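## Task

The stand's post is locked in one of its holes by a spring pin that has a pull knob. Once the pin is pulled, the post falls unless something supports it. Letting it fall fails the task, and so can lowering it quickly, even when it is being held. Raise the post three holes (11.4 cm) higher and lock it there with the pin. Take the wooden block out of the tote and set it on the stand's top plate. The tote must finish resting on the work bench with nothing of it hanging past the bench edge. One robot or both may be used. At the end, release everything and back the robots away. A robot that falls over or finishes leaning fails the task.

## Robot and tools

Robots: two identical Hello Robot Stretch 4 units, r1 and r2. Each has an omni-wheel base, a lift sliding on a mast, an arm that telescopes forward, a three-joint wrist (yaw, pitch, roll) and a two-finger gripper. Each is about 1.6 m tall; the base rim lies within 0.23 m of its origin. Cameras per robot: r1_head_camera, r1_head_left_camera, r1_head_right_camera, r1_wrist_camera, and the same four with the r2_ prefix.

Frames: each robot reports in its own base frame (origin on the floor under the base centre, x forward, y left, z up). hand_pose is a point between the open fingertips in that frame; with all wrist joints at 0 its axes line up with the base. The printed value may be slightly wrong. base_odometry is wheel-counted, measured from the base's pose at scene start, heading in radians, left positive, -3.142 to 3.142. Robots do not know each other's position; only images, lidar_m and wrist_depth_mm reveal it.

execute_actions: argument actions is a list holding one action, or empty (then it only reports state and images). The action is an object keyed "r1" and/or "r2". Per robot you may give:
- base: exactly one relative move from where the base last reported itself: {"translate_m": d} straight, forward positive, -2 to 2 m; {"strafe_m": d} sideways, left positive, -2 to 2 m; {"rotate_rad": d} turn in place, counter-clockwise (left) positive, -3.2 to 3.2.
- joints: absolute targets by name, each a single number: lift_m 0 to 1.2 (m); arm_m 0 to 0.55 (m extension); wrist_yaw_rad -1.134 to 4.276 (0 forward, positive left, 3.14 stowed back, above 3.4 the arm may block it); wrist_pitch_rad -1.117 to 4.259 (0 level, 1.57 pointing down); wrist_roll_rad -1.117 to 4.259 (0 fingers level, positive turns clockwise viewed from behind); gripper_m -0.038 to 0.141 (fingertip gap in m; below 0 fingers squeeze each other). Targets beyond range are clipped and reported; other bad values or unknown keys reject the whole call.
- pace: "slow", "default", "fast" or "max" (base up to 0.1/0.3/0.4/0.6 m/s and 1/2/3/4 rad/s; slower when the lift is above 0.2 at the move's start).
- contact_limits: {"arm_m": x}, x from 0 (gentlest) to 0.75 (firmest), default 0.5: how hard the arm may push before it halts.
- or instead, end_of_arm alone: "enable_torque" to revive wrist/gripper motors that shut off.
All motions in one action begin together. No action runs longer than 15 s. A part you omit may still be driving toward its earlier target. cameras: list of names (or "all", null/omitted = all, [] = none). To unfold the wrist at the start, send lift_m 0.4 with wrist_yaw_rad 0 together.

wait: seconds 0 to 10; nothing new commanded, returns state and images.
zoom_image: camera name and region [x0, y0, x1, y1] in pixels of that camera's latest full image, top-left origin, at most 504 by 504.
finished_scene: scene = current scene number; ends it irreversibly and reports success. If a result reports a stop, later calls in the same reply for that scene are skipped.

Result lines: joint_positions (tolerance for done: lift and arm ±0.004, wrist yaw/roll ±0.02, pitch ±0.05, gripper ±0.004); base_status and joint_status per motion: "done", "off_target" (resting away from target, maybe still pushing), "contact_stop_at_<key>" (hit something; lift, arm or wheels may go slack), "limit_stop_at_<name>" (built-in limit, e.g. own_body or tilt), "time_out", "torque_fault" (wrist motor limp until enable_torque). on_its_own covers uncommanded parts; "held at" is a held target, not a position. turned_by_wheels vs turned_by_imu differing by over about 0.1 rad means slipping or a collision. base_tilt in degrees (forward/right positive, ~1.5 degree fixed bias). motor_effort in percent, positive toward larger joint values, bracket = peak; a firm grip shows in gripper_m effort, a load in wrist_pitch_rad effort. lidar_m: 12 distances in m, 30 degree sectors, 1st ahead then counter-clockwise (4th left, 7th back, 10th right), "-" = nothing or closer than 0.25 m. wrist_depth_mm: 7x7 grid of depths 100 to 2000 mm from top left. pictures lists image order.

Gripping: command a gap below the object's width; deeper squeezes pull it toward the wrist. Gripper readings never confirm a hold. If fingertips jam on a surface, raise the lift.

Avoid: letting the post fall or lowering it quickly; robots pressing into each other (any further drive after bases touch presses hard); carrying over 1 kg with arm_m above 0.2 while driving or turning, or strong high pushes, which can tip a robot (tilt over 6 degrees freezes lift, arm and wheels); wrist overload (over about 2 kg level) causing torque_fault; gripper tilted up and rolled, which triggers own_body stops; the tote ending over the bench edge. Joint travel between robots can differ by about 3 cm per metre, which matters for shared loads. Loose objects may occasionally get nudged. Shorter robot motion time is better.

Each tool is called after "Call:" as name(argument=value, ...), one argument or row to a line, values as JSON.

## Session

I'll start by looking at the scene.

Call:
execute_actions(
  actions=[],
)

Scene clock: 0.00 s.
r1.base_odometry: x=+0.000 y=+0.000 heading=+0.000 (m, m, rad; r1's odometry frame)
r1.turned_by_wheels: +0.000 (rad since the last result)
r1.turned_by_imu: +0.000 (rad since the last result)
r1.base_tilt: forward=-1.2 right=+0.2 (deg)
r1.lidar_m: 1.13 1.63 3.69 1.86 3.73 0.89 0.96 1.37 3.36 1.42 1.09 1.03
r1.base_status: not commanded
r1.joint_positions: lift_m=+0.275 arm_m=+0.000 wrist_yaw_rad=+3.139 wrist_pitch_rad=+0.016 wrist_roll_rad=+0.007 gripper_m=+0.057
r1.joint_status: not commanded
r1.motor_effort: lift_m=+20 arm_m=-1 wrist_yaw_rad=+1 wrist_pitch_rad=-6 wrist_roll_rad=-1 gripper_m=-5 wheel_0=+1 wheel_1=+0 wheel_2=+0 (%)
r1.hand_pose: x=-0.1169 y=+0.0880 z=+0.4481 quat_wxyz=(+0.001, -0.008, +0.004, +1.000) (m; r1's base frame)
r1.wrist_depth_mm: - 141 - - - - - / - 115 144 - - 946 - / - 121 152 1756 1708 1576 - / 117 142 219 - - - - / 224 - - - - - - / 1499 1708 202 1661 198 1576 1397 / 233 1138 1160 111 1098 1008 1042
r2.base_odometry: x=+0.000 y=+0.000 heading=+0.000 (m, m, rad; r2's odometry frame)
r2.turned_by_wheels: +0.000 (rad since the last result)
r2.turned_by_imu: +0.000 (rad since the last result)
r2.base_tilt: forward=-1.0 right=-0.6 (deg)
r2.lidar_m: 1.22 1.08 1.11 1.42 2.95 3.33 3.96 3.60 0.92 1.13 3.34 1.89
r2.base_status: not commanded
r2.joint_positions: lift_m=+0.269 arm_m=+0.003 wrist_yaw_rad=+3.073 wrist_pitch_rad=+0.020 wrist_roll_rad=-0.008 gripper_m=+0.057
r2.joint_status: not commanded
r2.motor_effort: lift_m=+18 arm_m=-1 wrist_yaw_rad=-1 wrist_pitch_rad=-7 wrist_roll_rad=-1 gripper_m=-4 wheel_0=+0 wheel_1=+0 wheel_2=-1 (%)
r2.hand_pose: x=-0.1084 y=+0.1069 z=+0.4413 quat_wxyz=(+0.034, -0.010, -0.004, +0.999) (m; r2's base frame)
r2.wrist_depth_mm: - 144 - - - - - / - 132 263 - - - - / - 120 166 - - - - / - 143 216 - - - - / 218 - - - - - - / 1464 1661 220 1863 215 1863 1808 / 1060 1160 1098 144 1138 1138 1182
pictures: r1_head_camera, r1_head_left_camera, r1_head_right_camera, r1_wrist_camera, r2_head_camera, r2_head_left_camera, r2_head_right_camera, r2_wrist_camera
Images, in order (width x height): r1_head_camera 420x560, r1_head_left_camera 420x672, r1_head_right_camera 420x672, r1_wrist_camera 616x392, r2_head_camera 420x560, r2_head_left_camera 420x672, r2_head_right_camera 420x672, r2_wrist_camera 616x392.

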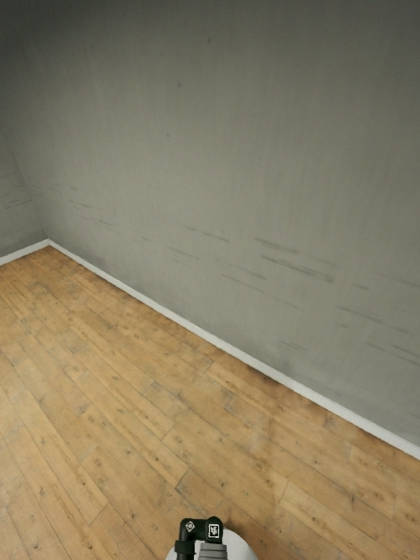

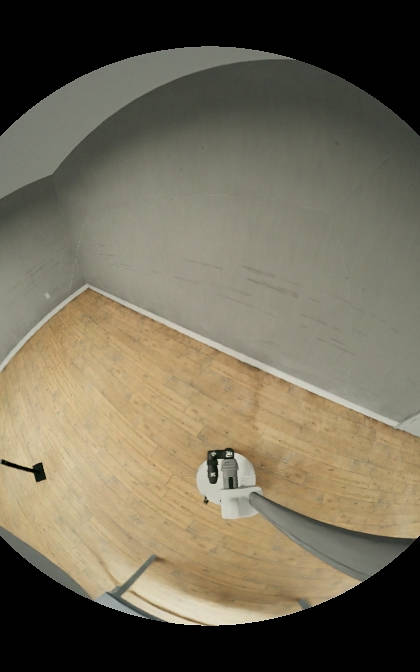

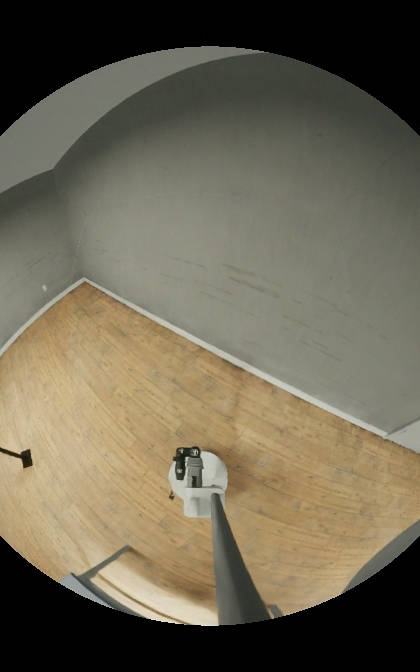

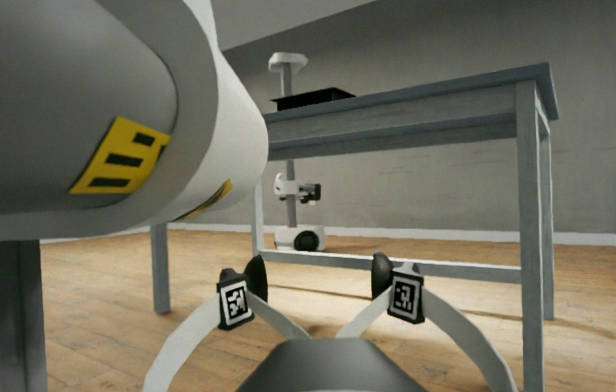

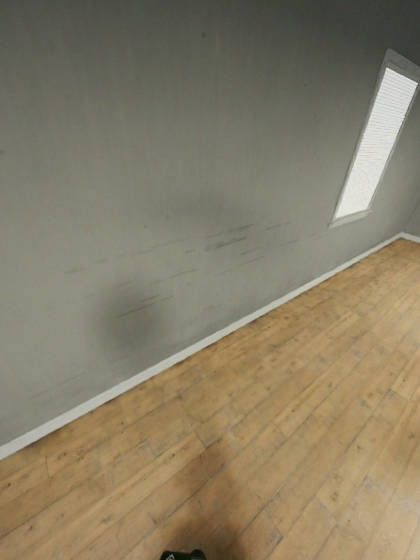

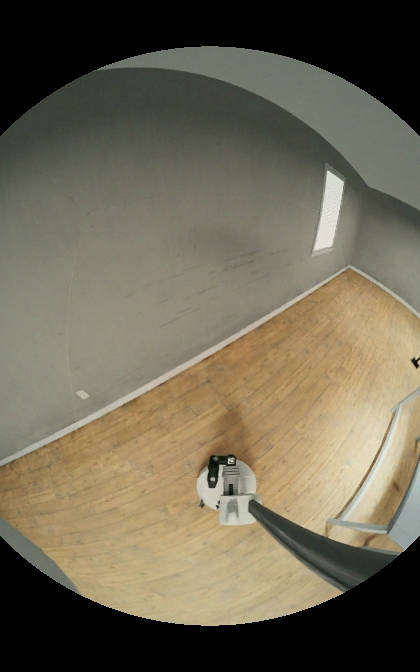

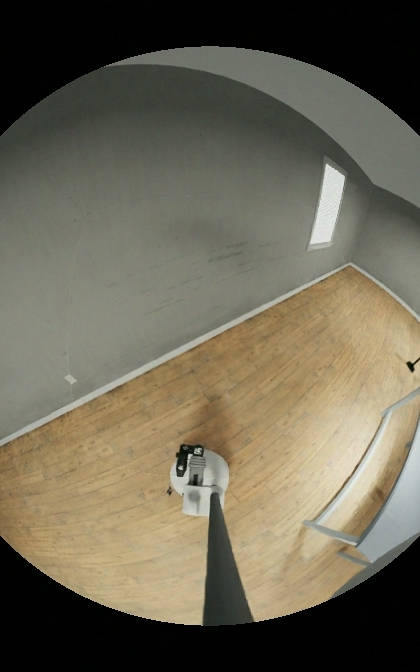

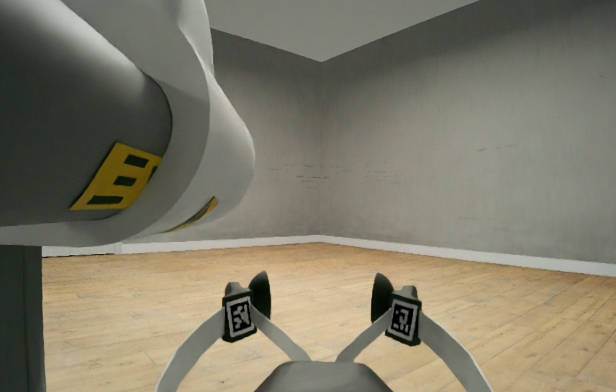

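Call:
zoom_image(
  camera="r1_head_left_camera",
  region=[0, 420, 120, 520],
)

Call:
zoom_image(
  camera="r1_wrist_camera",
  region=[230, 30, 430, 160],
)

Region (0, 420, 120, 520) of r1_head_left_camera's 420x672 image, scaled by 4.200, with more detail than that image has.

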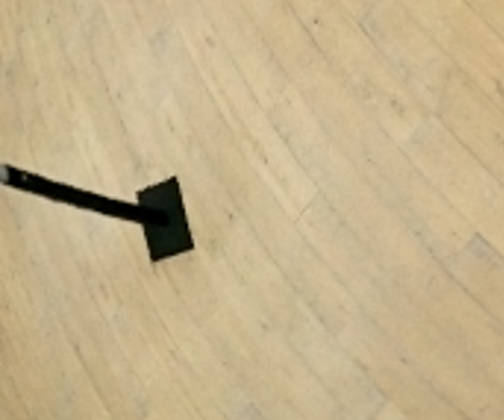

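Region (230, 30, 430, 160) of r1_wrist_camera's 616x392 image, scaled by 2.520; it fills the top 328 rows of this view, and the rest is white.

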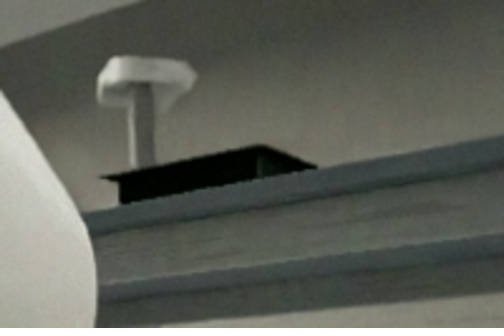

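Call:
execute_actions(
  actions=[
    {"r1": {"base": {"rotate_rad": 1.68}, "joints": {"lift_m": 0.5, "wrist_yaw_rad": 0}, "pace": "fast"}, "r2": {"base": {"rotate_rad": -1.75}, "joints": {"lift_m": 0.5, "wrist_yaw_rad": 0}, "pace": "fast"}},
  ],
)

Scene clock: 13.50 s.
r1.base_odometry: x=+0.000 y=+0.000 heading=+1.679 (m, m, rad; r1's odometry frame)
r1.turned_by_wheels: +1.679 (rad since the last result)
r1.turned_by_imu: +1.662 (rad since the last result)
r1.base_tilt: forward=-1.1 right=+0.2 (deg)
r1.lidar_m: 1.84 0.91 0.90 1.02 1.64 2.62 1.33 1.06 1.04 1.16 1.82 3.67
r1.base_status: done
r1.joint_positions: lift_m=+0.500 arm_m=+0.000 wrist_yaw_rad=+0.001 wrist_pitch_rad=+0.016 wrist_roll_rad=+0.007 gripper_m=+0.057
r1.joint_status: all done
r1.motor_effort: lift_m=+23(24) arm_m=-1(1) wrist_yaw_rad=-3(4) wrist_pitch_rad=-6(6) wrist_roll_rad=-3(2) gripper_m=-4(7) wheel_0=-4(11) wheel_1=-2(11) wheel_2=+0(14) (%)
r1.hand_pose: x=+0.4599 y=-0.0873 z=+0.6733 quat_wxyz=(+1.000, +0.004, +0.008, +0.000) (m; r1's base frame)
r1.wrist_depth_mm: - - - - - - - / - - - - - - - / - - - - - - - / - - - - - - - / - - - - - - - / - - 202 - 198 - - / 1756 1618 1661 111 1576 1464 1537
r2.base_odometry: x=+0.000 y=+0.000 heading=-1.749 (m, m, rad; r2's odometry frame)
r2.turned_by_wheels: -1.749 (rad since the last result)
r2.turned_by_imu: -1.755 (rad since the last result)
r2.base_tilt: forward=-1.0 right=-0.6 (deg)
r2.lidar_m: 0.97 1.65 2.45 1.32 1.11 1.10 1.26 2.11 3.27 3.70 3.62 0.96
r2.base_status: done
r2.joint_positions: lift_m=+0.500 arm_m=+0.003 wrist_yaw_rad=+0.000 wrist_pitch_rad=+0.020 wrist_roll_rad=-0.008 gripper_m=+0.057
r2.joint_status: all done
r2.motor_effort: lift_m=+21(23) arm_m=-1(1) wrist_yaw_rad=-1(4) wrist_pitch_rad=-7(7) wrist_roll_rad=+0(0) gripper_m=-2(2) wheel_0=+3(10) wheel_1=+4(16) wheel_2=+4(12) (%)
r2.hand_pose: x=+0.4619 y=-0.0873 z=+0.6722 quat_wxyz=(+1.000, -0.004, +0.010, +0.000) (m; r2's base frame)
r2.wrist_depth_mm: - - - - - - - / - - - - - - - / - - - - - - - / - - 1464 1042 842 854 - / - - - - - - - / - - 220 - 213 - - / 1576 1537 1308 144 1618 1537 1537
pictures: r1_head_camera, r1_head_left_camera, r1_head_right_camera, r1_wrist_camera, r2_head_camera, r2_head_left_camera, r2_head_right_camera, r2_wrist_camera
camera_calibration (this result's frames):
r1_wrist_camera: T_world_to_cam=[[0.00930518, -0.998891, -0.0461645, -0.0550009], [-0.045086, 0.0457004, -0.997937, 0.747558], [0.99894, 0.0113674, -0.0446108, -0.204188], [0, 0, 0, 1]] pos_world=[0.238188, -0.0867825, 0.734368]
r2_wrist_camera: T_world_to_cam=[[0.0388872, -0.999065, 0.0188842, -0.108044], [-0.00164352, -0.0189625, -0.999819, 0.736268], [0.999242, 0.0388492, -0.00237939, -0.22776], [0, 0, 0, 1]] pos_world=[0.232999, -0.0851329, 0.737633]
Images, in order (width x height): r1_head_camera 420x560, r1_head_left_camera 420x672, r1_head_right_camera 420x672, r1_wrist_camera 616x392, r2_head_camera 420x560, r2_head_left_camera 420x672, r2_head_right_camera 420x672, r2_wrist_camera 616x392.

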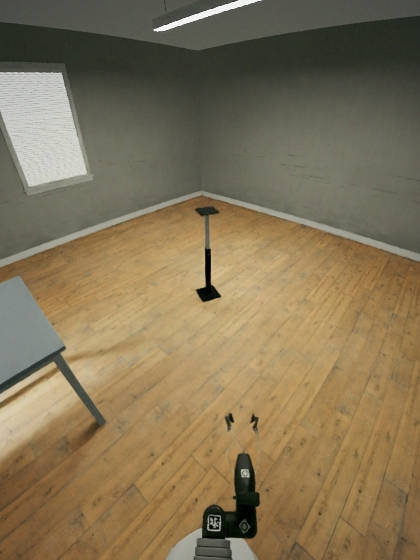

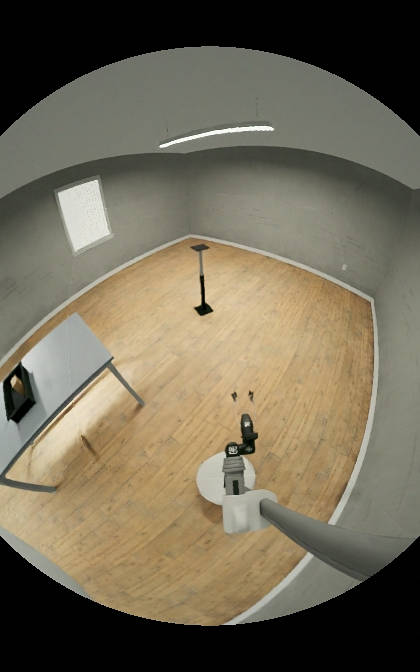

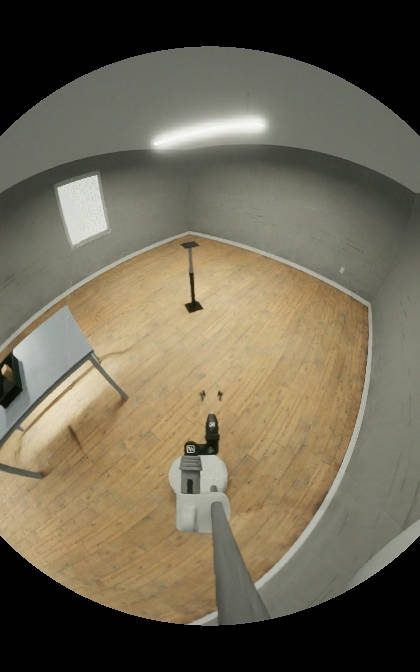

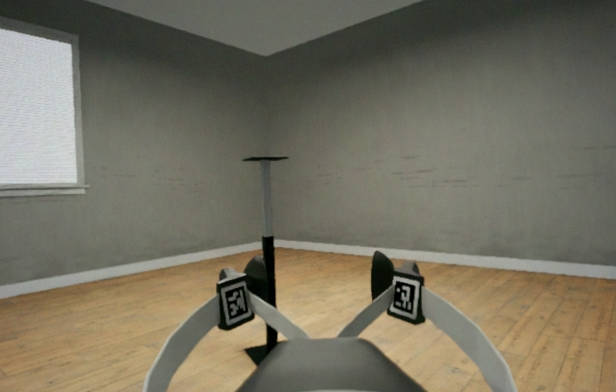

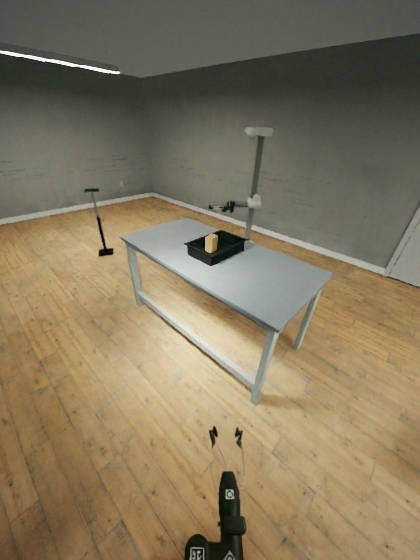

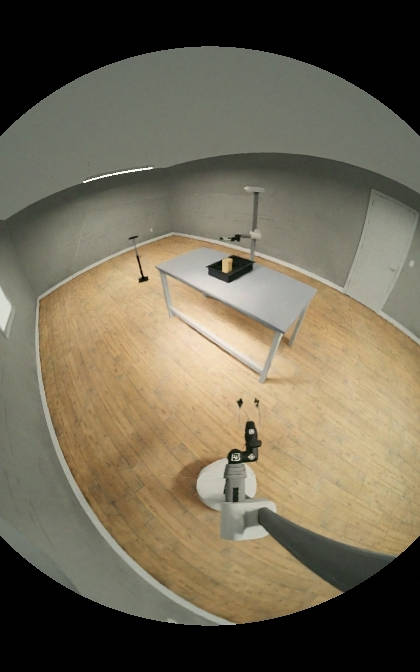

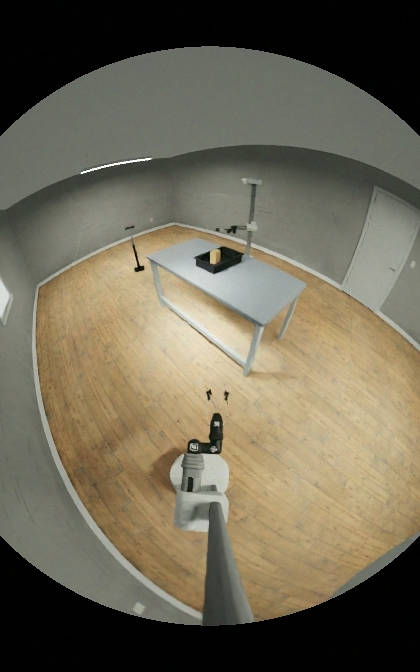

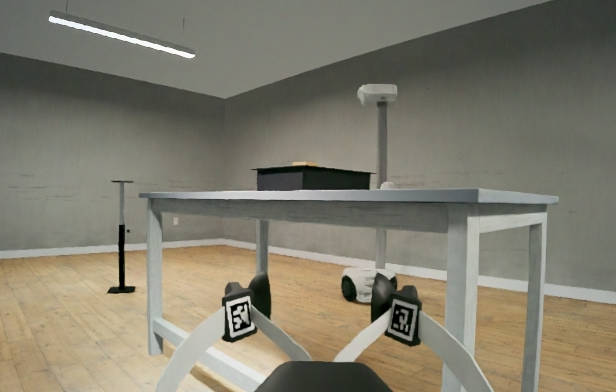

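Call:
zoom_image(
  camera="r1_wrist_camera",
  region=[200, 140, 340, 380],
)

Call:
zoom_image(
  camera="r1_head_camera",
  region=[160, 190, 260, 320],
)

Call:
zoom_image(
  camera="r2_wrist_camera",
  region=[80, 160, 180, 310],
)

Call:
zoom_image(
  camera="r2_head_camera",
  region=[60, 170, 340, 340],
)

Region (200, 140, 340, 380) of r1_wrist_camera's 616x392 image, scaled by 2.100; it fills the left 294 columns of this view, and the rest is white.

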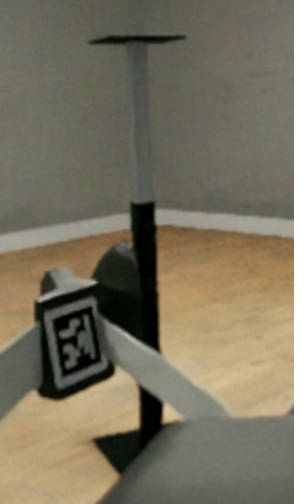

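Region (160, 190, 260, 320) of r1_head_camera's 420x560 image, scaled by 3.877, with more detail than that image has; it fills the left 388 columns of this view, and the rest is white.

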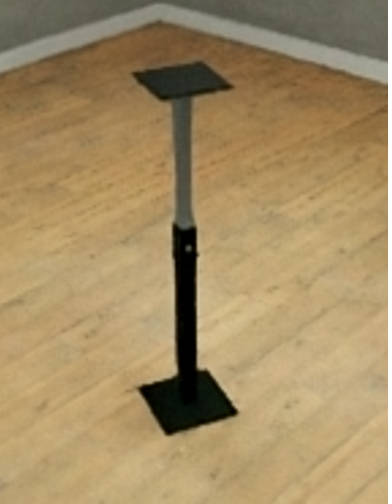

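Region (80, 160, 180, 310) of r2_wrist_camera's 616x392 image, scaled by 3.360.

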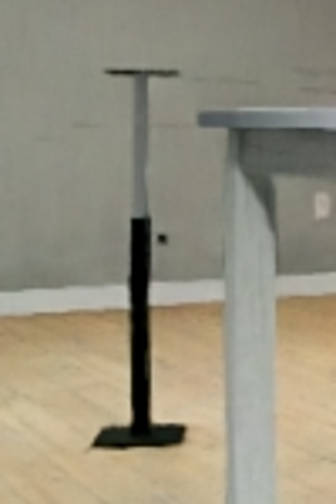

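Region (60, 170, 340, 340) of r2_head_camera's 420x560 image, scaled by 1.800, with more detail than that image has; it fills the top 306 rows of this view, and the rest is white.

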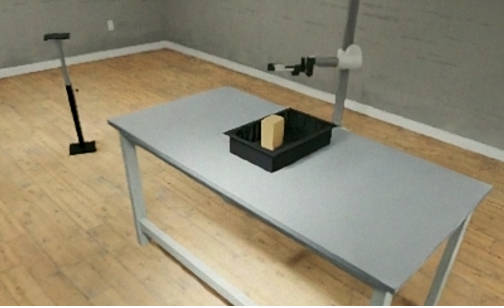

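Call:
execute_actions(
  actions=[
    {"r1": {"base": {"translate_m": 1.2}, "joints": {"lift_m": 0.3, "gripper_m": 0.09}, "pace": "max"}, "r2": {"base": {"rotate_rad": 0.576}, "joints": {"lift_m": 0.4, "gripper_m": 0.09}, "pace": "max"}},
  ],
  cameras=["r1_head_camera", "r1_wrist_camera", "r2_head_camera"],
)

Scene clock: 118.07 s.
r1.base_odometry: x=-0.131 y=+1.193 heading=+1.680 (m, m, rad; r1's odometry frame)
r1.turned_by_wheels: +0.001 (rad since the last result)
r1.turned_by_imu: -0.002 (rad since the last result)
r1.base_tilt: forward=-1.2 right=+0.2 (deg)
r1.lidar_m: 0.62 0.71 2.86 1.01 0.82 4.83 2.28 1.82 1.80 1.98 2.77 2.76
r1.base_status: done
r1.joint_positions: lift_m=+0.300 arm_m=+0.000 wrist_yaw_rad=+0.000 wrist_pitch_rad=+0.016 wrist_roll_rad=+0.007 gripper_m=+0.090
r1.joint_status: all done
r1.motor_effort: lift_m=+19(17) arm_m=-1(1) wrist_yaw_rad=-1(2) wrist_pitch_rad=-6(6) wrist_roll_rad=-3(0) gripper_m=-3(4) wheel_0=+3(10) wheel_1=+2(9) wheel_2=+1(17) (%)
r1.hand_pose: x=+0.4598 y=-0.0874 z=+0.4736 quat_wxyz=(+1.000, +0.004, +0.008, +0.000) (m; r1's base frame)
r1.wrist_depth_mm: - - - - - - - / - - - - - - - / - - - - - - - / - - - - - - - / - - - - - - - / 1921 1537 195 1708 217 1499 1576 / 1255 1160 1205 111 1160 1078 1098
r2.base_odometry: x=+0.000 y=+0.000 heading=-1.174 (m, m, rad; r2's odometry frame)
r2.turned_by_wheels: +0.575 (rad since the last result)
r2.turned_by_imu: +0.578 (rad since the last result)
r2.base_tilt: forward=-1.1 right=-0.6 (deg)
r2.lidar_m: 1.82 2.24 1.28 1.10 1.10 1.30 2.34 3.31 3.81 3.61 0.93 1.01
r2.base_status: done
r2.joint_positions: lift_m=+0.400 arm_m=+0.003 wrist_yaw_rad=+0.000 wrist_pitch_rad=+0.020 wrist_roll_rad=-0.008 gripper_m=+0.090
r2.joint_status: all done
r2.motor_effort: lift_m=+16(19) arm_m=-1(1) wrist_yaw_rad=-1(2) wrist_pitch_rad=-7(7) wrist_roll_rad=+1(2) gripper_m=-2(1) wheel_0=-3(8) wheel_1=-4(13) wheel_2=-4(14) (%)
r2.hand_pose: x=+0.4619 y=-0.0874 z=+0.5726 quat_wxyz=(+1.000, -0.004, +0.010, +0.000) (m; r2's base frame)
r2.wrist_depth_mm: - - - - - - - / - - - - - - - / - - - - - - 1078 / - - - - - 1863 - / - - - - - - - / - - 217 - 1708 1983 - / 1366 1366 1397 144 1430 1078 1464
pictures: r1_head_camera, r1_wrist_camera, r2_head_camera
camera_calibration (this result's frames):
r1_wrist_camera: T_world_to_cam=[[0.00882673, -0.998895, -0.0461651, -0.0641367], [-0.0451279, 0.0457219, -0.997934, 0.548297], [0.998942, 0.0108918, -0.0446744, -0.213066], [0, 0, 0, 1]] pos_world=[0.23815, -0.0868143, 0.534685]
Images, in order (width x height): r1_head_camera 420x560, r1_wrist_camera 616x392, r2_head_camera 420x560.

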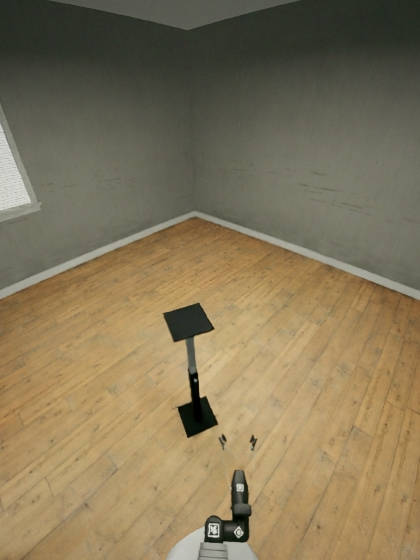

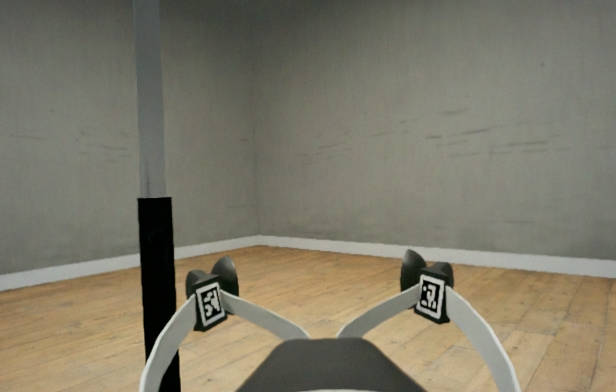

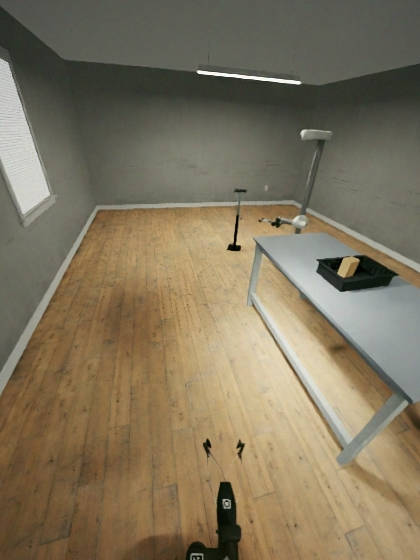

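Call:
zoom_image(
  camera="r1_head_camera",
  region=[140, 290, 280, 460],
)

Call:
zoom_image(
  camera="r1_wrist_camera",
  region=[90, 130, 250, 330],
)

Region (140, 290, 280, 460) of r1_head_camera's 420x560 image, scaled by 2.965, with more detail than that image has; it fills the left 415 columns of this view, and the rest is white.

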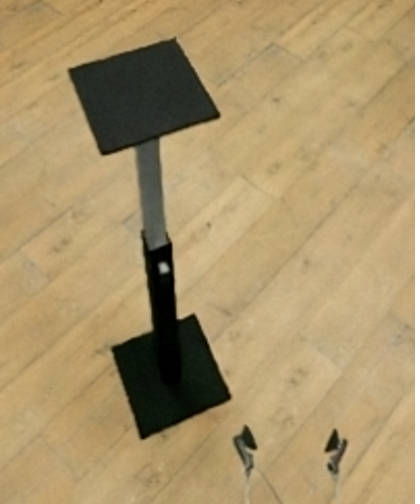

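Region (90, 130, 250, 330) of r1_wrist_camera's 616x392 image, scaled by 2.520; it fills the left 403 columns of this view, and the rest is white.

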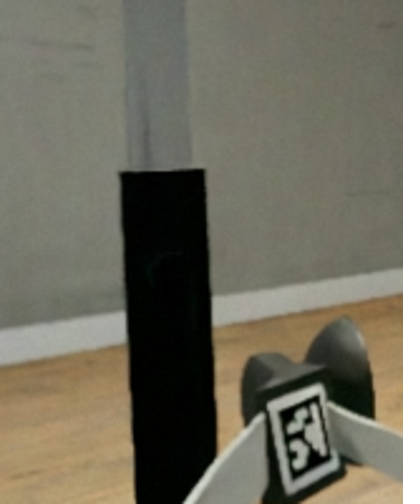

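Call:
execute_actions(
  actions=[
    {"r1": {"base": {"rotate_rad": 0.447}, "pace": "fast"}, "r2": {"base": {"translate_m": 2.0}, "pace": "max"}},
  ],
  cameras=["r1_head_camera", "r2_head_camera", "r2_wrist_camera"],
)

Scene clock: 141.37 s.
r1.base_odometry: x=-0.131 y=+1.193 heading=+2.126 (m, m, rad; r1's odometry frame)
r1.turned_by_wheels: +0.446 (rad since the last result)
r1.turned_by_imu: +0.440 (rad since the last result)
r1.base_tilt: forward=-1.1 right=+0.2 (deg)
r1.lidar_m: 0.63 1.04 1.05 0.79 0.97 2.42 1.84 1.79 1.93 2.82 2.75 0.62
r1.base_status: done
r1.joint_positions: lift_m=+0.300 arm_m=+0.000 wrist_yaw_rad=+0.000 wrist_pitch_rad=+0.016 wrist_roll_rad=+0.007 gripper_m=+0.090
r1.joint_status: not commanded
r1.motor_effort: lift_m=+19(19) arm_m=-1(1) wrist_yaw_rad=-1(0) wrist_pitch_rad=-6(7) wrist_roll_rad=-3(0) gripper_m=-1(1) wheel_0=-5(7) wheel_1=-4(10) wheel_2=-1(7) (%)
r1.hand_pose: x=+0.4598 y=-0.0874 z=+0.4736 quat_wxyz=(+1.000, +0.004, +0.008, +0.000) (m; r1's base frame)
r1.wrist_depth_mm: - - - - - - - / - - - - - - - / - - - - - - - / - - - - - - - / - - - - - - - / 1863 1808 195 1708 216 1499 1618 / 1229 1138 1182 111 473 1060 1118
r2.base_odometry: x=+0.774 y=-1.844 heading=-1.173 (m, m, rad; r2's odometry frame)
r2.turned_by_wheels: +0.001 (rad since the last result)
r2.turned_by_imu: +0.004 (rad since the last result)
r2.base_tilt: forward=-1.0 right=-0.5 (deg)
r2.lidar_m: 1.34 3.22 1.86 1.61 1.62 1.90 3.40 0.75 0.42 0.36 1.28 1.29
r2.base_status: done
r2.joint_positions: lift_m=+0.400 arm_m=+0.003 wrist_yaw_rad=+0.000 wrist_pitch_rad=+0.020 wrist_roll_rad=-0.008 gripper_m=+0.090
r2.joint_status: not commanded
r2.motor_effort: lift_m=+16(16) arm_m=-1(1) wrist_yaw_rad=+0(2) wrist_pitch_rad=-7(7) wrist_roll_rad=+1(1) gripper_m=-2(0) wheel_0=+1(9) wheel_1=+3(9) wheel_2=+1(17) (%)
r2.hand_pose: x=+0.4619 y=-0.0874 z=+0.5726 quat_wxyz=(+1.000, -0.004, +0.010, +0.000) (m; r2's base frame)
r2.wrist_depth_mm: - - - - - - - / - - - - - - - / - - - - - - - / - - - - - - - / - - - - - - - / - - 216 - 1863 - - / 1430 1397 1430 143 1336 1397 1464
pictures: r1_head_camera, r2_head_camera, r2_wrist_camera
camera_calibration (this result's frames):
r2_wrist_camera: T_world_to_cam=[[0.0386399, -0.999075, 0.0188836, -0.106121], [-0.00166882, -0.0189622, -0.999819, 0.636745], [0.999252, 0.0386014, -0.00239997, -0.227988], [0, 0, 0, 1]] pos_world=[0.232981, -0.0851476, 0.638087]
Images, in order (width x height): r1_head_camera 420x560, r2_head_camera 420x560, r2_wrist_camera 616x392.

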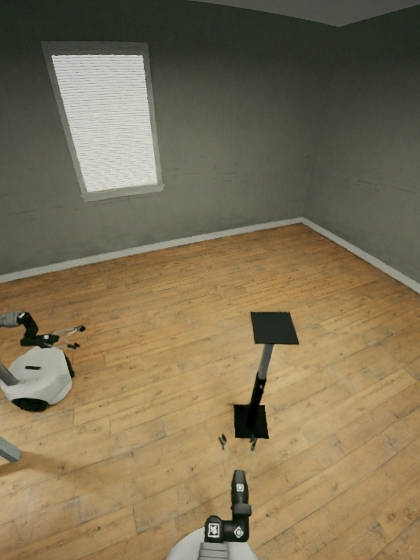

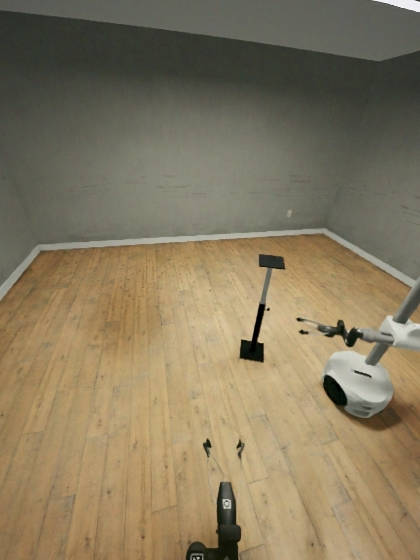

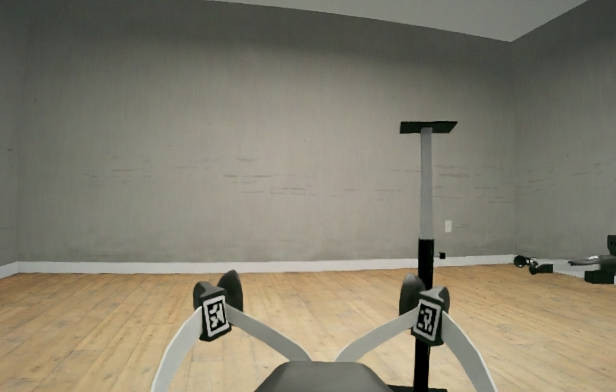

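Call:
zoom_image(
  camera="r2_head_camera",
  region=[210, 240, 330, 380],
)

Call:
zoom_image(
  camera="r1_head_camera",
  region=[200, 300, 320, 460],
)

Call:
zoom_image(
  camera="r2_wrist_camera",
  region=[380, 110, 520, 290],
)

Region (210, 240, 330, 380) of r2_head_camera's 420x560 image, scaled by 3.600, with more detail than that image has; it fills the left 432 columns of this view, and the rest is white.

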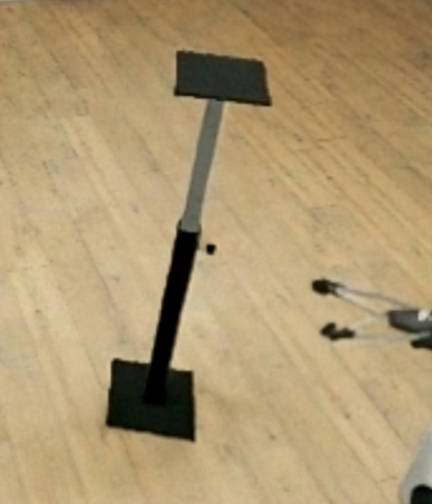

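Region (200, 300, 320, 460) of r1_head_camera's 420x560 image, scaled by 3.150, with more detail than that image has; it fills the left 378 columns of this view, and the rest is white.

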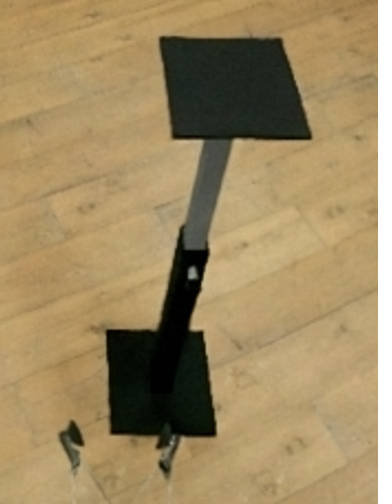

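Region (380, 110, 520, 290) of r2_wrist_camera's 616x392 image, scaled by 2.800.

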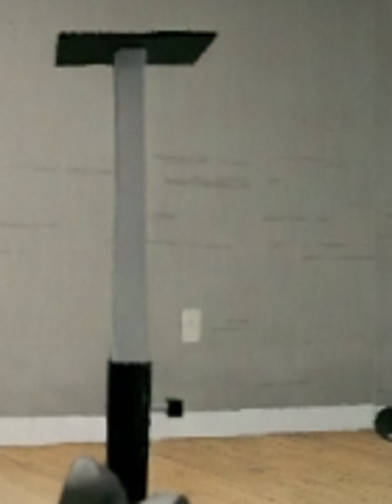

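Call:
execute_actions(
  actions=[
    {"r1": {"base": {"strafe_m": -0.132}, "joints": {"arm_m": 0.08}, "pace": "fast"}, "r2": {"base": {"rotate_rad": -0.22}, "pace": "fast"}},
  ],
  cameras=["r1_wrist_camera", "r2_wrist_camera"],
)

Call:
execute_actions(
  actions=[
    {"r2": {"base": {"translate_m": 0.78}, "joints": {"lift_m": 0.58}, "pace": "max"}},
  ],
  cameras=["r1_wrist_camera", "r2_wrist_camera", "r2_head_camera", "r1_head_camera"],
)

Scene clock: 174.40 s.
r1.base_odometry: x=-0.019 y=+1.263 heading=+2.126 (m, m, rad; r1's odometry frame)
r1.turned_by_wheels: +0.000 (rad since the last result)
r1.turned_by_imu: +0.000 (rad since the last result)
r1.base_tilt: forward=-1.2 right=+0.2 (deg)
r1.lidar_m: 0.61 2.86 1.12 0.91 1.39 2.31 1.80 1.74 1.92 2.70 2.64 2.82
r1.base_status: done
r1.joint_positions: lift_m=+0.300 arm_m=+0.079 wrist_yaw_rad=+0.000 wrist_pitch_rad=+0.016 wrist_roll_rad=+0.007 gripper_m=+0.090
r1.joint_status: all done
r1.motor_effort: lift_m=+19(19) arm_m=+5(6) wrist_yaw_rad=-1(1) wrist_pitch_rad=-6(6) wrist_roll_rad=-1(2) gripper_m=-2(0) wheel_0=+1(14) wheel_1=-1(15) wheel_2=+0(1) (%)
r1.hand_pose: x=+0.5385 y=-0.0874 z=+0.4736 quat_wxyz=(+1.000, +0.004, +0.008, +0.000) (m; r1's base frame)
r1.wrist_depth_mm: - - - - - - - / - - - - - - - / - - - - - - - / - - - - - - - / - - - - - - - / 1863 1808 195 392 216 1499 1576 / 1229 1138 1205 111 1138 1060 1098
r2.base_odometry: x=+0.774 y=-1.844 heading=-1.392 (m, m, rad; r2's odometry frame)
r2.turned_by_wheels: -0.219 (rad since the last result)
r2.turned_by_imu: -0.220 (rad since the last result)
r2.base_tilt: forward=-1.1 right=-0.6 (deg)
r2.lidar_m: 1.35 3.52 2.22 1.65 1.61 1.73 2.45 1.24 0.51 0.35 0.41 1.38
r2.base_status: done
r2.joint_positions: lift_m=+0.400 arm_m=+0.003 wrist_yaw_rad=+0.000 wrist_pitch_rad=+0.020 wrist_roll_rad=-0.008 gripper_m=+0.090
r2.joint_status: not commanded
r2.motor_effort: lift_m=+16(16) arm_m=-1(1) wrist_yaw_rad=+0(2) wrist_pitch_rad=-7(7) wrist_roll_rad=+0(1) gripper_m=-2(1) wheel_0=+3(9) wheel_1=+5(13) wheel_2=+4(11) (%)
r2.hand_pose: x=+0.4619 y=-0.0874 z=+0.5726 quat_wxyz=(+1.000, -0.004, +0.010, +0.000) (m; r2's base frame)
r2.wrist_depth_mm: - - - - - - - / - - - - - - - / - - - - - - - / - - - - - - - / - - - - - - 1229 / 1983 - 216 - 1863 - 1229 / 1397 1397 1397 144 1430 1078 991
pictures: r1_wrist_camera, r2_wrist_camera
camera_calibration (this result's frames):
r1_wrist_camera: T_world_to_cam=[[0.00888554, -0.998894, -0.0461644, -0.0648461], [-0.0450397, 0.0457196, -0.997938, 0.551827], [0.998946, 0.0109465, -0.0445837, -0.291696], [0, 0, 0, 1]] pos_world=[0.316819, -0.0868107, 0.534691]
r2_wrist_camera: T_world_to_cam=[[0.0384329, -0.999083, 0.0188835, -0.106085], [-0.00167264, -0.0189617, -0.999819, 0.636746], [0.99926, 0.0383943, -0.00239986, -0.22799], [0, 0, 0, 1]] pos_world=[0.232963, -0.08516, 0.638087]
Images, in order (width x height): r1_wrist_camera 616x392, r2_wrist_camera 616x392.

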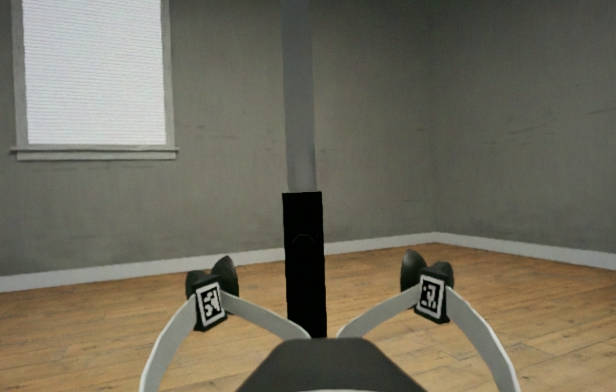

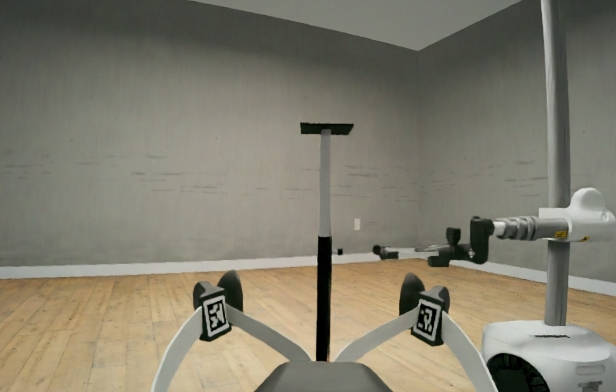

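Scene clock: 177.33 s.
r1.base_odometry: x=-0.019 y=+1.263 heading=+2.126 (m, m, rad; r1's odometry frame)
r1.turned_by_wheels: +0.000 (rad since the last result)
r1.turned_by_imu: -0.001 (rad since the last result)
r1.base_tilt: forward=-1.2 right=+0.2 (deg)
r1.lidar_m: 0.61 0.68 0.95 0.95 1.37 2.34 1.79 1.73 1.85 2.69 2.64 2.83
r1.base_status: not commanded
r1.joint_positions: lift_m=+0.300 arm_m=+0.079 wrist_yaw_rad=+0.000 wrist_pitch_rad=+0.016 wrist_roll_rad=+0.007 gripper_m=+0.090
r1.joint_status: not commanded
r1.motor_effort: lift_m=+19(19) arm_m=+5(5) wrist_yaw_rad=+0(1) wrist_pitch_rad=-6(6) wrist_roll_rad=-1(2) gripper_m=-1(2) wheel_0=+1(2) wheel_1=-1(1) wheel_2=+0(0) (%)
r1.hand_pose: x=+0.5385 y=-0.0874 z=+0.4736 quat_wxyz=(+1.000, +0.004, +0.008, +0.000) (m; r1's base frame)
r1.wrist_depth_mm: - - - - - - - / - - - - - - - / - - - - - - - / - - - - - - - / - - - - - - - / 1921 1863 195 394 216 1499 1576 / 1229 1138 1182 111 1160 1078 1098
r2.base_odometry: x=+0.912 y=-2.612 heading=-1.392 (m, m, rad; r2's odometry frame)
r2.turned_by_wheels: +0.001 (rad since the last result)
r2.turned_by_imu: +0.002 (rad since the last result)
r2.base_tilt: forward=-1.1 right=-0.6 (deg)
r2.lidar_m: 0.57 2.85 2.70 2.01 1.92 2.10 3.02 0.75 0.81 2.84 0.78 0.60
r2.base_status: done
r2.joint_positions: lift_m=+0.580 arm_m=+0.003 wrist_yaw_rad=+0.000 wrist_pitch_rad=+0.020 wrist_roll_rad=-0.008 gripper_m=+0.090
r2.joint_status: all done
r2.motor_effort: lift_m=+20(24) arm_m=-1(1) wrist_yaw_rad=+0(2) wrist_pitch_rad=-7(8) wrist_roll_rad=+1(0) gripper_m=+0(1) wheel_0=+3(10) wheel_1=+4(10) wheel_2=+0(18) (%)
r2.hand_pose: x=+0.4619 y=-0.0874 z=+0.7523 quat_wxyz=(+1.000, -0.004, +0.010, +0.000) (m; r2's base frame)
r2.wrist_depth_mm: - - - - - - - / - - - - - - - / - - - - - - - / - - - - - - - / - - - - - - - / - - 217 - - - - / 1808 1756 1756 144 1921 1808 1863
pictures: r1_head_camera, r1_wrist_camera, r2_head_camera, r2_wrist_camera
camera_calibration (this result's frames):
r1_wrist_camera: T_world_to_cam=[[0.00888592, -0.998894, -0.0461644, -0.0648463], [-0.0450397, 0.0457195, -0.997938, 0.551827], [0.998946, 0.0109468, -0.0445836, -0.291696], [0, 0, 0, 1]] pos_world=[0.316819, -0.0868107, 0.534691]
r2_wrist_camera: T_world_to_cam=[[0.0386131, -0.999076, 0.018885, -0.109509], [-0.0016275, -0.018962, -0.999819, 0.816337], [0.999253, 0.0385753, -0.00235817, -0.227589], [0, 0, 0, 1]] pos_world=[0.232976, -0.0851492, 0.81772]
Images, in order (width x height): r1_head_camera 420x560, r1_wrist_camera 616x392, r2_head_camera 420x560, r2_wrist_camera 616x392.

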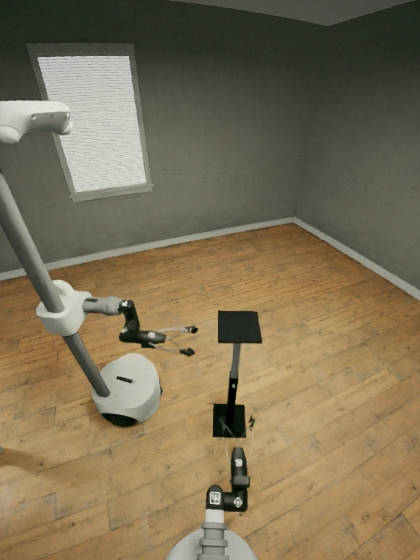

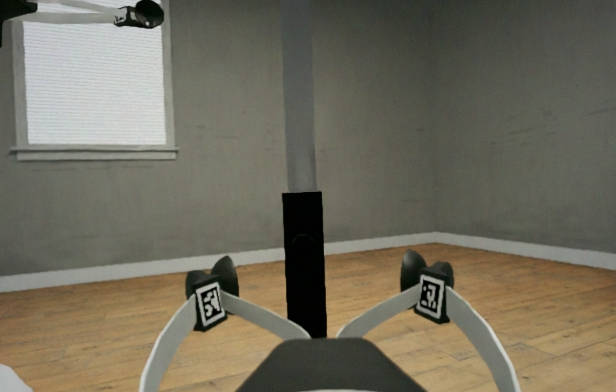

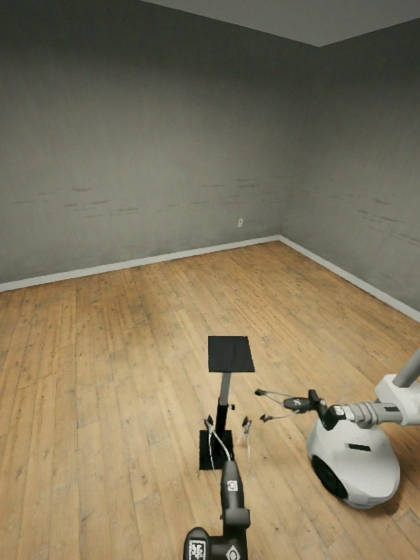

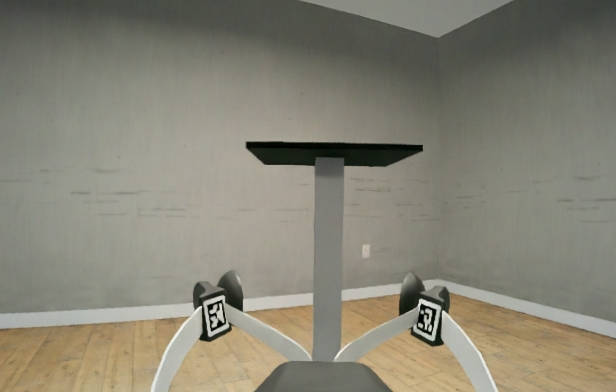

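Call:
zoom_image(
  camera="r2_head_camera",
  region=[190, 330, 330, 480],
)

Call:
zoom_image(
  camera="r1_wrist_camera",
  region=[220, 170, 460, 340],
)

Region (190, 330, 330, 480) of r2_head_camera's 420x560 image, scaled by 3.360, with more detail than that image has; it fills the left 470 columns of this view, and the rest is white.

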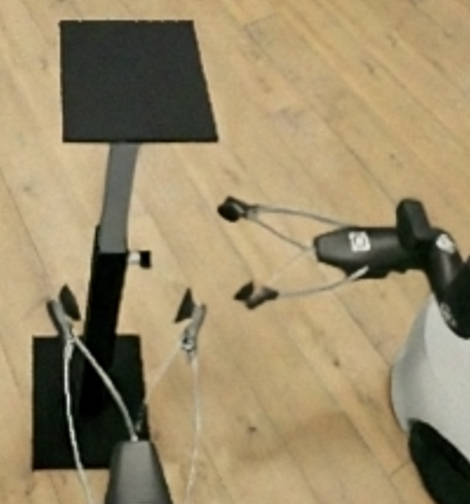

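Region (220, 170, 460, 340) of r1_wrist_camera's 616x392 image, scaled by 2.100; it fills the top 357 rows of this view, and the rest is white.

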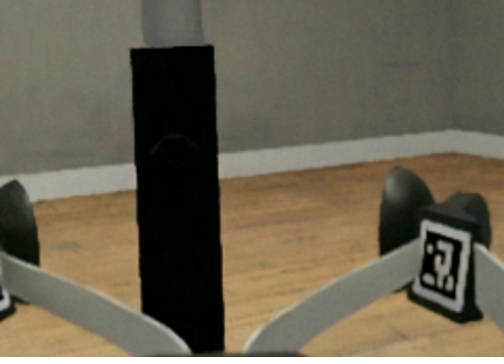

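Call:
execute_actions(
  actions=[
    {"r1": {"base": {"strafe_m": 0.012}, "joints": {"arm_m": 0.17, "lift_m": 0.295, "gripper_m": 0.07}}, "r2": {"joints": {"lift_m": 0.63, "arm_m": 0.17, "wrist_yaw_rad": -0.025}}},
  ],
  cameras=["r1_wrist_camera", "r2_wrist_camera", "r2_head_camera", "r1_head_camera"],
)

Scene clock: 215.83 s.
r1.base_odometry: x=-0.029 y=+1.256 heading=+2.126 (m, m, rad; r1's odometry frame)
r1.turned_by_wheels: +0.000 (rad since the last result)
r1.turned_by_imu: -0.001 (rad since the last result)
r1.base_tilt: forward=-1.1 right=+0.2 (deg)
r1.lidar_m: 0.59 0.70 0.91 0.94 1.27 2.33 1.79 1.74 1.88 2.73 2.65 2.86
r1.base_status: done
r1.joint_positions: lift_m=+0.295 arm_m=+0.169 wrist_yaw_rad=+0.000 wrist_pitch_rad=+0.016 wrist_roll_rad=+0.007 gripper_m=+0.070
r1.joint_status: all done
r1.motor_effort: lift_m=+17(15) arm_m=+5(1) wrist_yaw_rad=-2(0) wrist_pitch_rad=-6(6) wrist_roll_rad=-1(0) gripper_m=-3(2) wheel_0=-4(10) wheel_1=+3(10) wheel_2=+0(1) (%)
r1.hand_pose: x=+0.6284 y=-0.0874 z=+0.4688 quat_wxyz=(+1.000, +0.004, +0.008, +0.000) (m; r1's base frame)
r1.wrist_depth_mm: - - - - - - - / - - - - - - - / - - - - - - - / - - - 310 - - - / - - - 301 - - - / 1863 1863 195 303 200 1576 1618 / 1229 1138 1182 111 1138 1060 1098
r2.base_odometry: x=+0.912 y=-2.612 heading=-1.392 (m, m, rad; r2's odometry frame)
r2.turned_by_wheels: +0.000 (rad since the last result)
r2.turned_by_imu: +0.001 (rad since the last result)
r2.base_tilt: forward=-1.1 right=-0.7 (deg)
r2.lidar_m: 0.63 2.83 2.68 1.99 1.94 2.09 3.05 0.75 0.81 2.85 0.78 0.64
r2.base_status: not commanded
r2.joint_positions: lift_m=+0.630 arm_m=+0.169 wrist_yaw_rad=-0.025 wrist_pitch_rad=+0.020 wrist_roll_rad=-0.008 gripper_m=+0.090
r2.joint_status: all done
r2.motor_effort: lift_m=+22(22) arm_m=+5(4) wrist_yaw_rad=+0(2) wrist_pitch_rad=-7(7) wrist_roll_rad=+0(0) gripper_m=-1(0) wheel_0=+2(2) wheel_1=+5(5) wheel_2=+0(1) (%)
r2.hand_pose: x=+0.6262 y=-0.0946 z=+0.8022 quat_wxyz=(+1.000, -0.004, +0.010, -0.012) (m; r2's base frame)
r2.wrist_depth_mm: - - - - - - - / - - - - - - - / - - - - - - - / - - - - - - - / - - - - - - - / - - 217 - - - - / 1921 1863 1921 144 1983 1863 -
pictures: r1_head_camera, r1_wrist_camera, r2_head_camera, r2_wrist_camera
camera_calibration (this result's frames):
r1_wrist_camera: T_world_to_cam=[[0.00875806, -0.998895, -0.0461642, -0.0658246], [-0.045012, 0.0457253, -0.997939, 0.551061], [0.998948, 0.010818, -0.0445618, -0.381784], [0, 0, 0, 1]] pos_world=[0.406764, -0.0868193, 0.529874]
r2_wrist_camera: T_world_to_cam=[[0.0137063, -0.999728, 0.0188876, -0.108417], [-0.00203378, -0.0189172, -0.999819, 0.866608], [0.999904, 0.0136654, -0.00229251, -0.394217], [0, 0, 0, 1]] pos_world=[0.397428, -0.0866061, 0.867595]
Images, in order (width x height): r1_head_camera 420x560, r1_wrist_camera 616x392, r2_head_camera 420x560, r2_wrist_camera 616x392.

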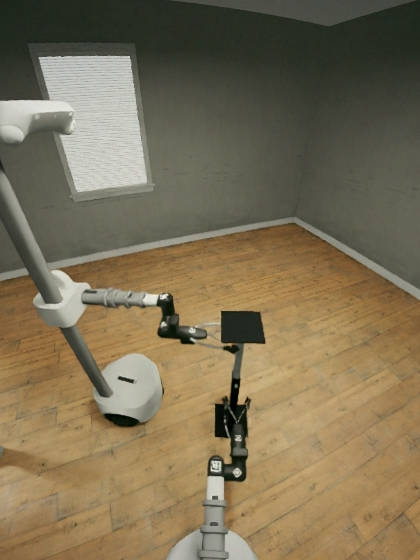

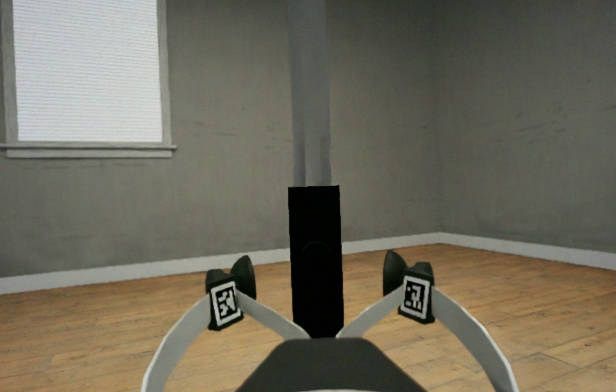

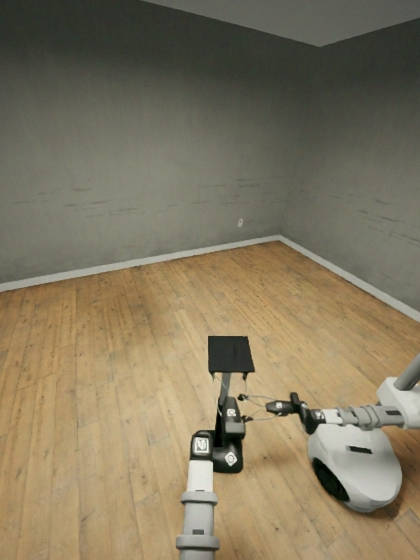

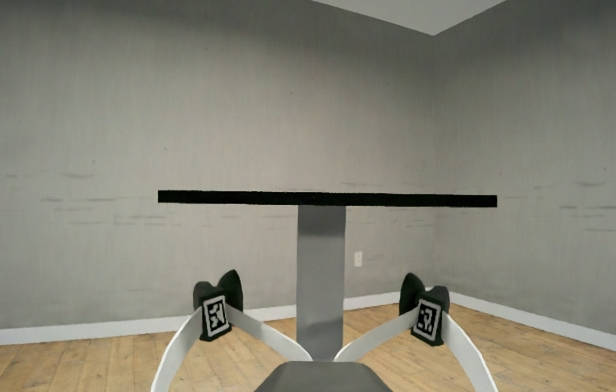

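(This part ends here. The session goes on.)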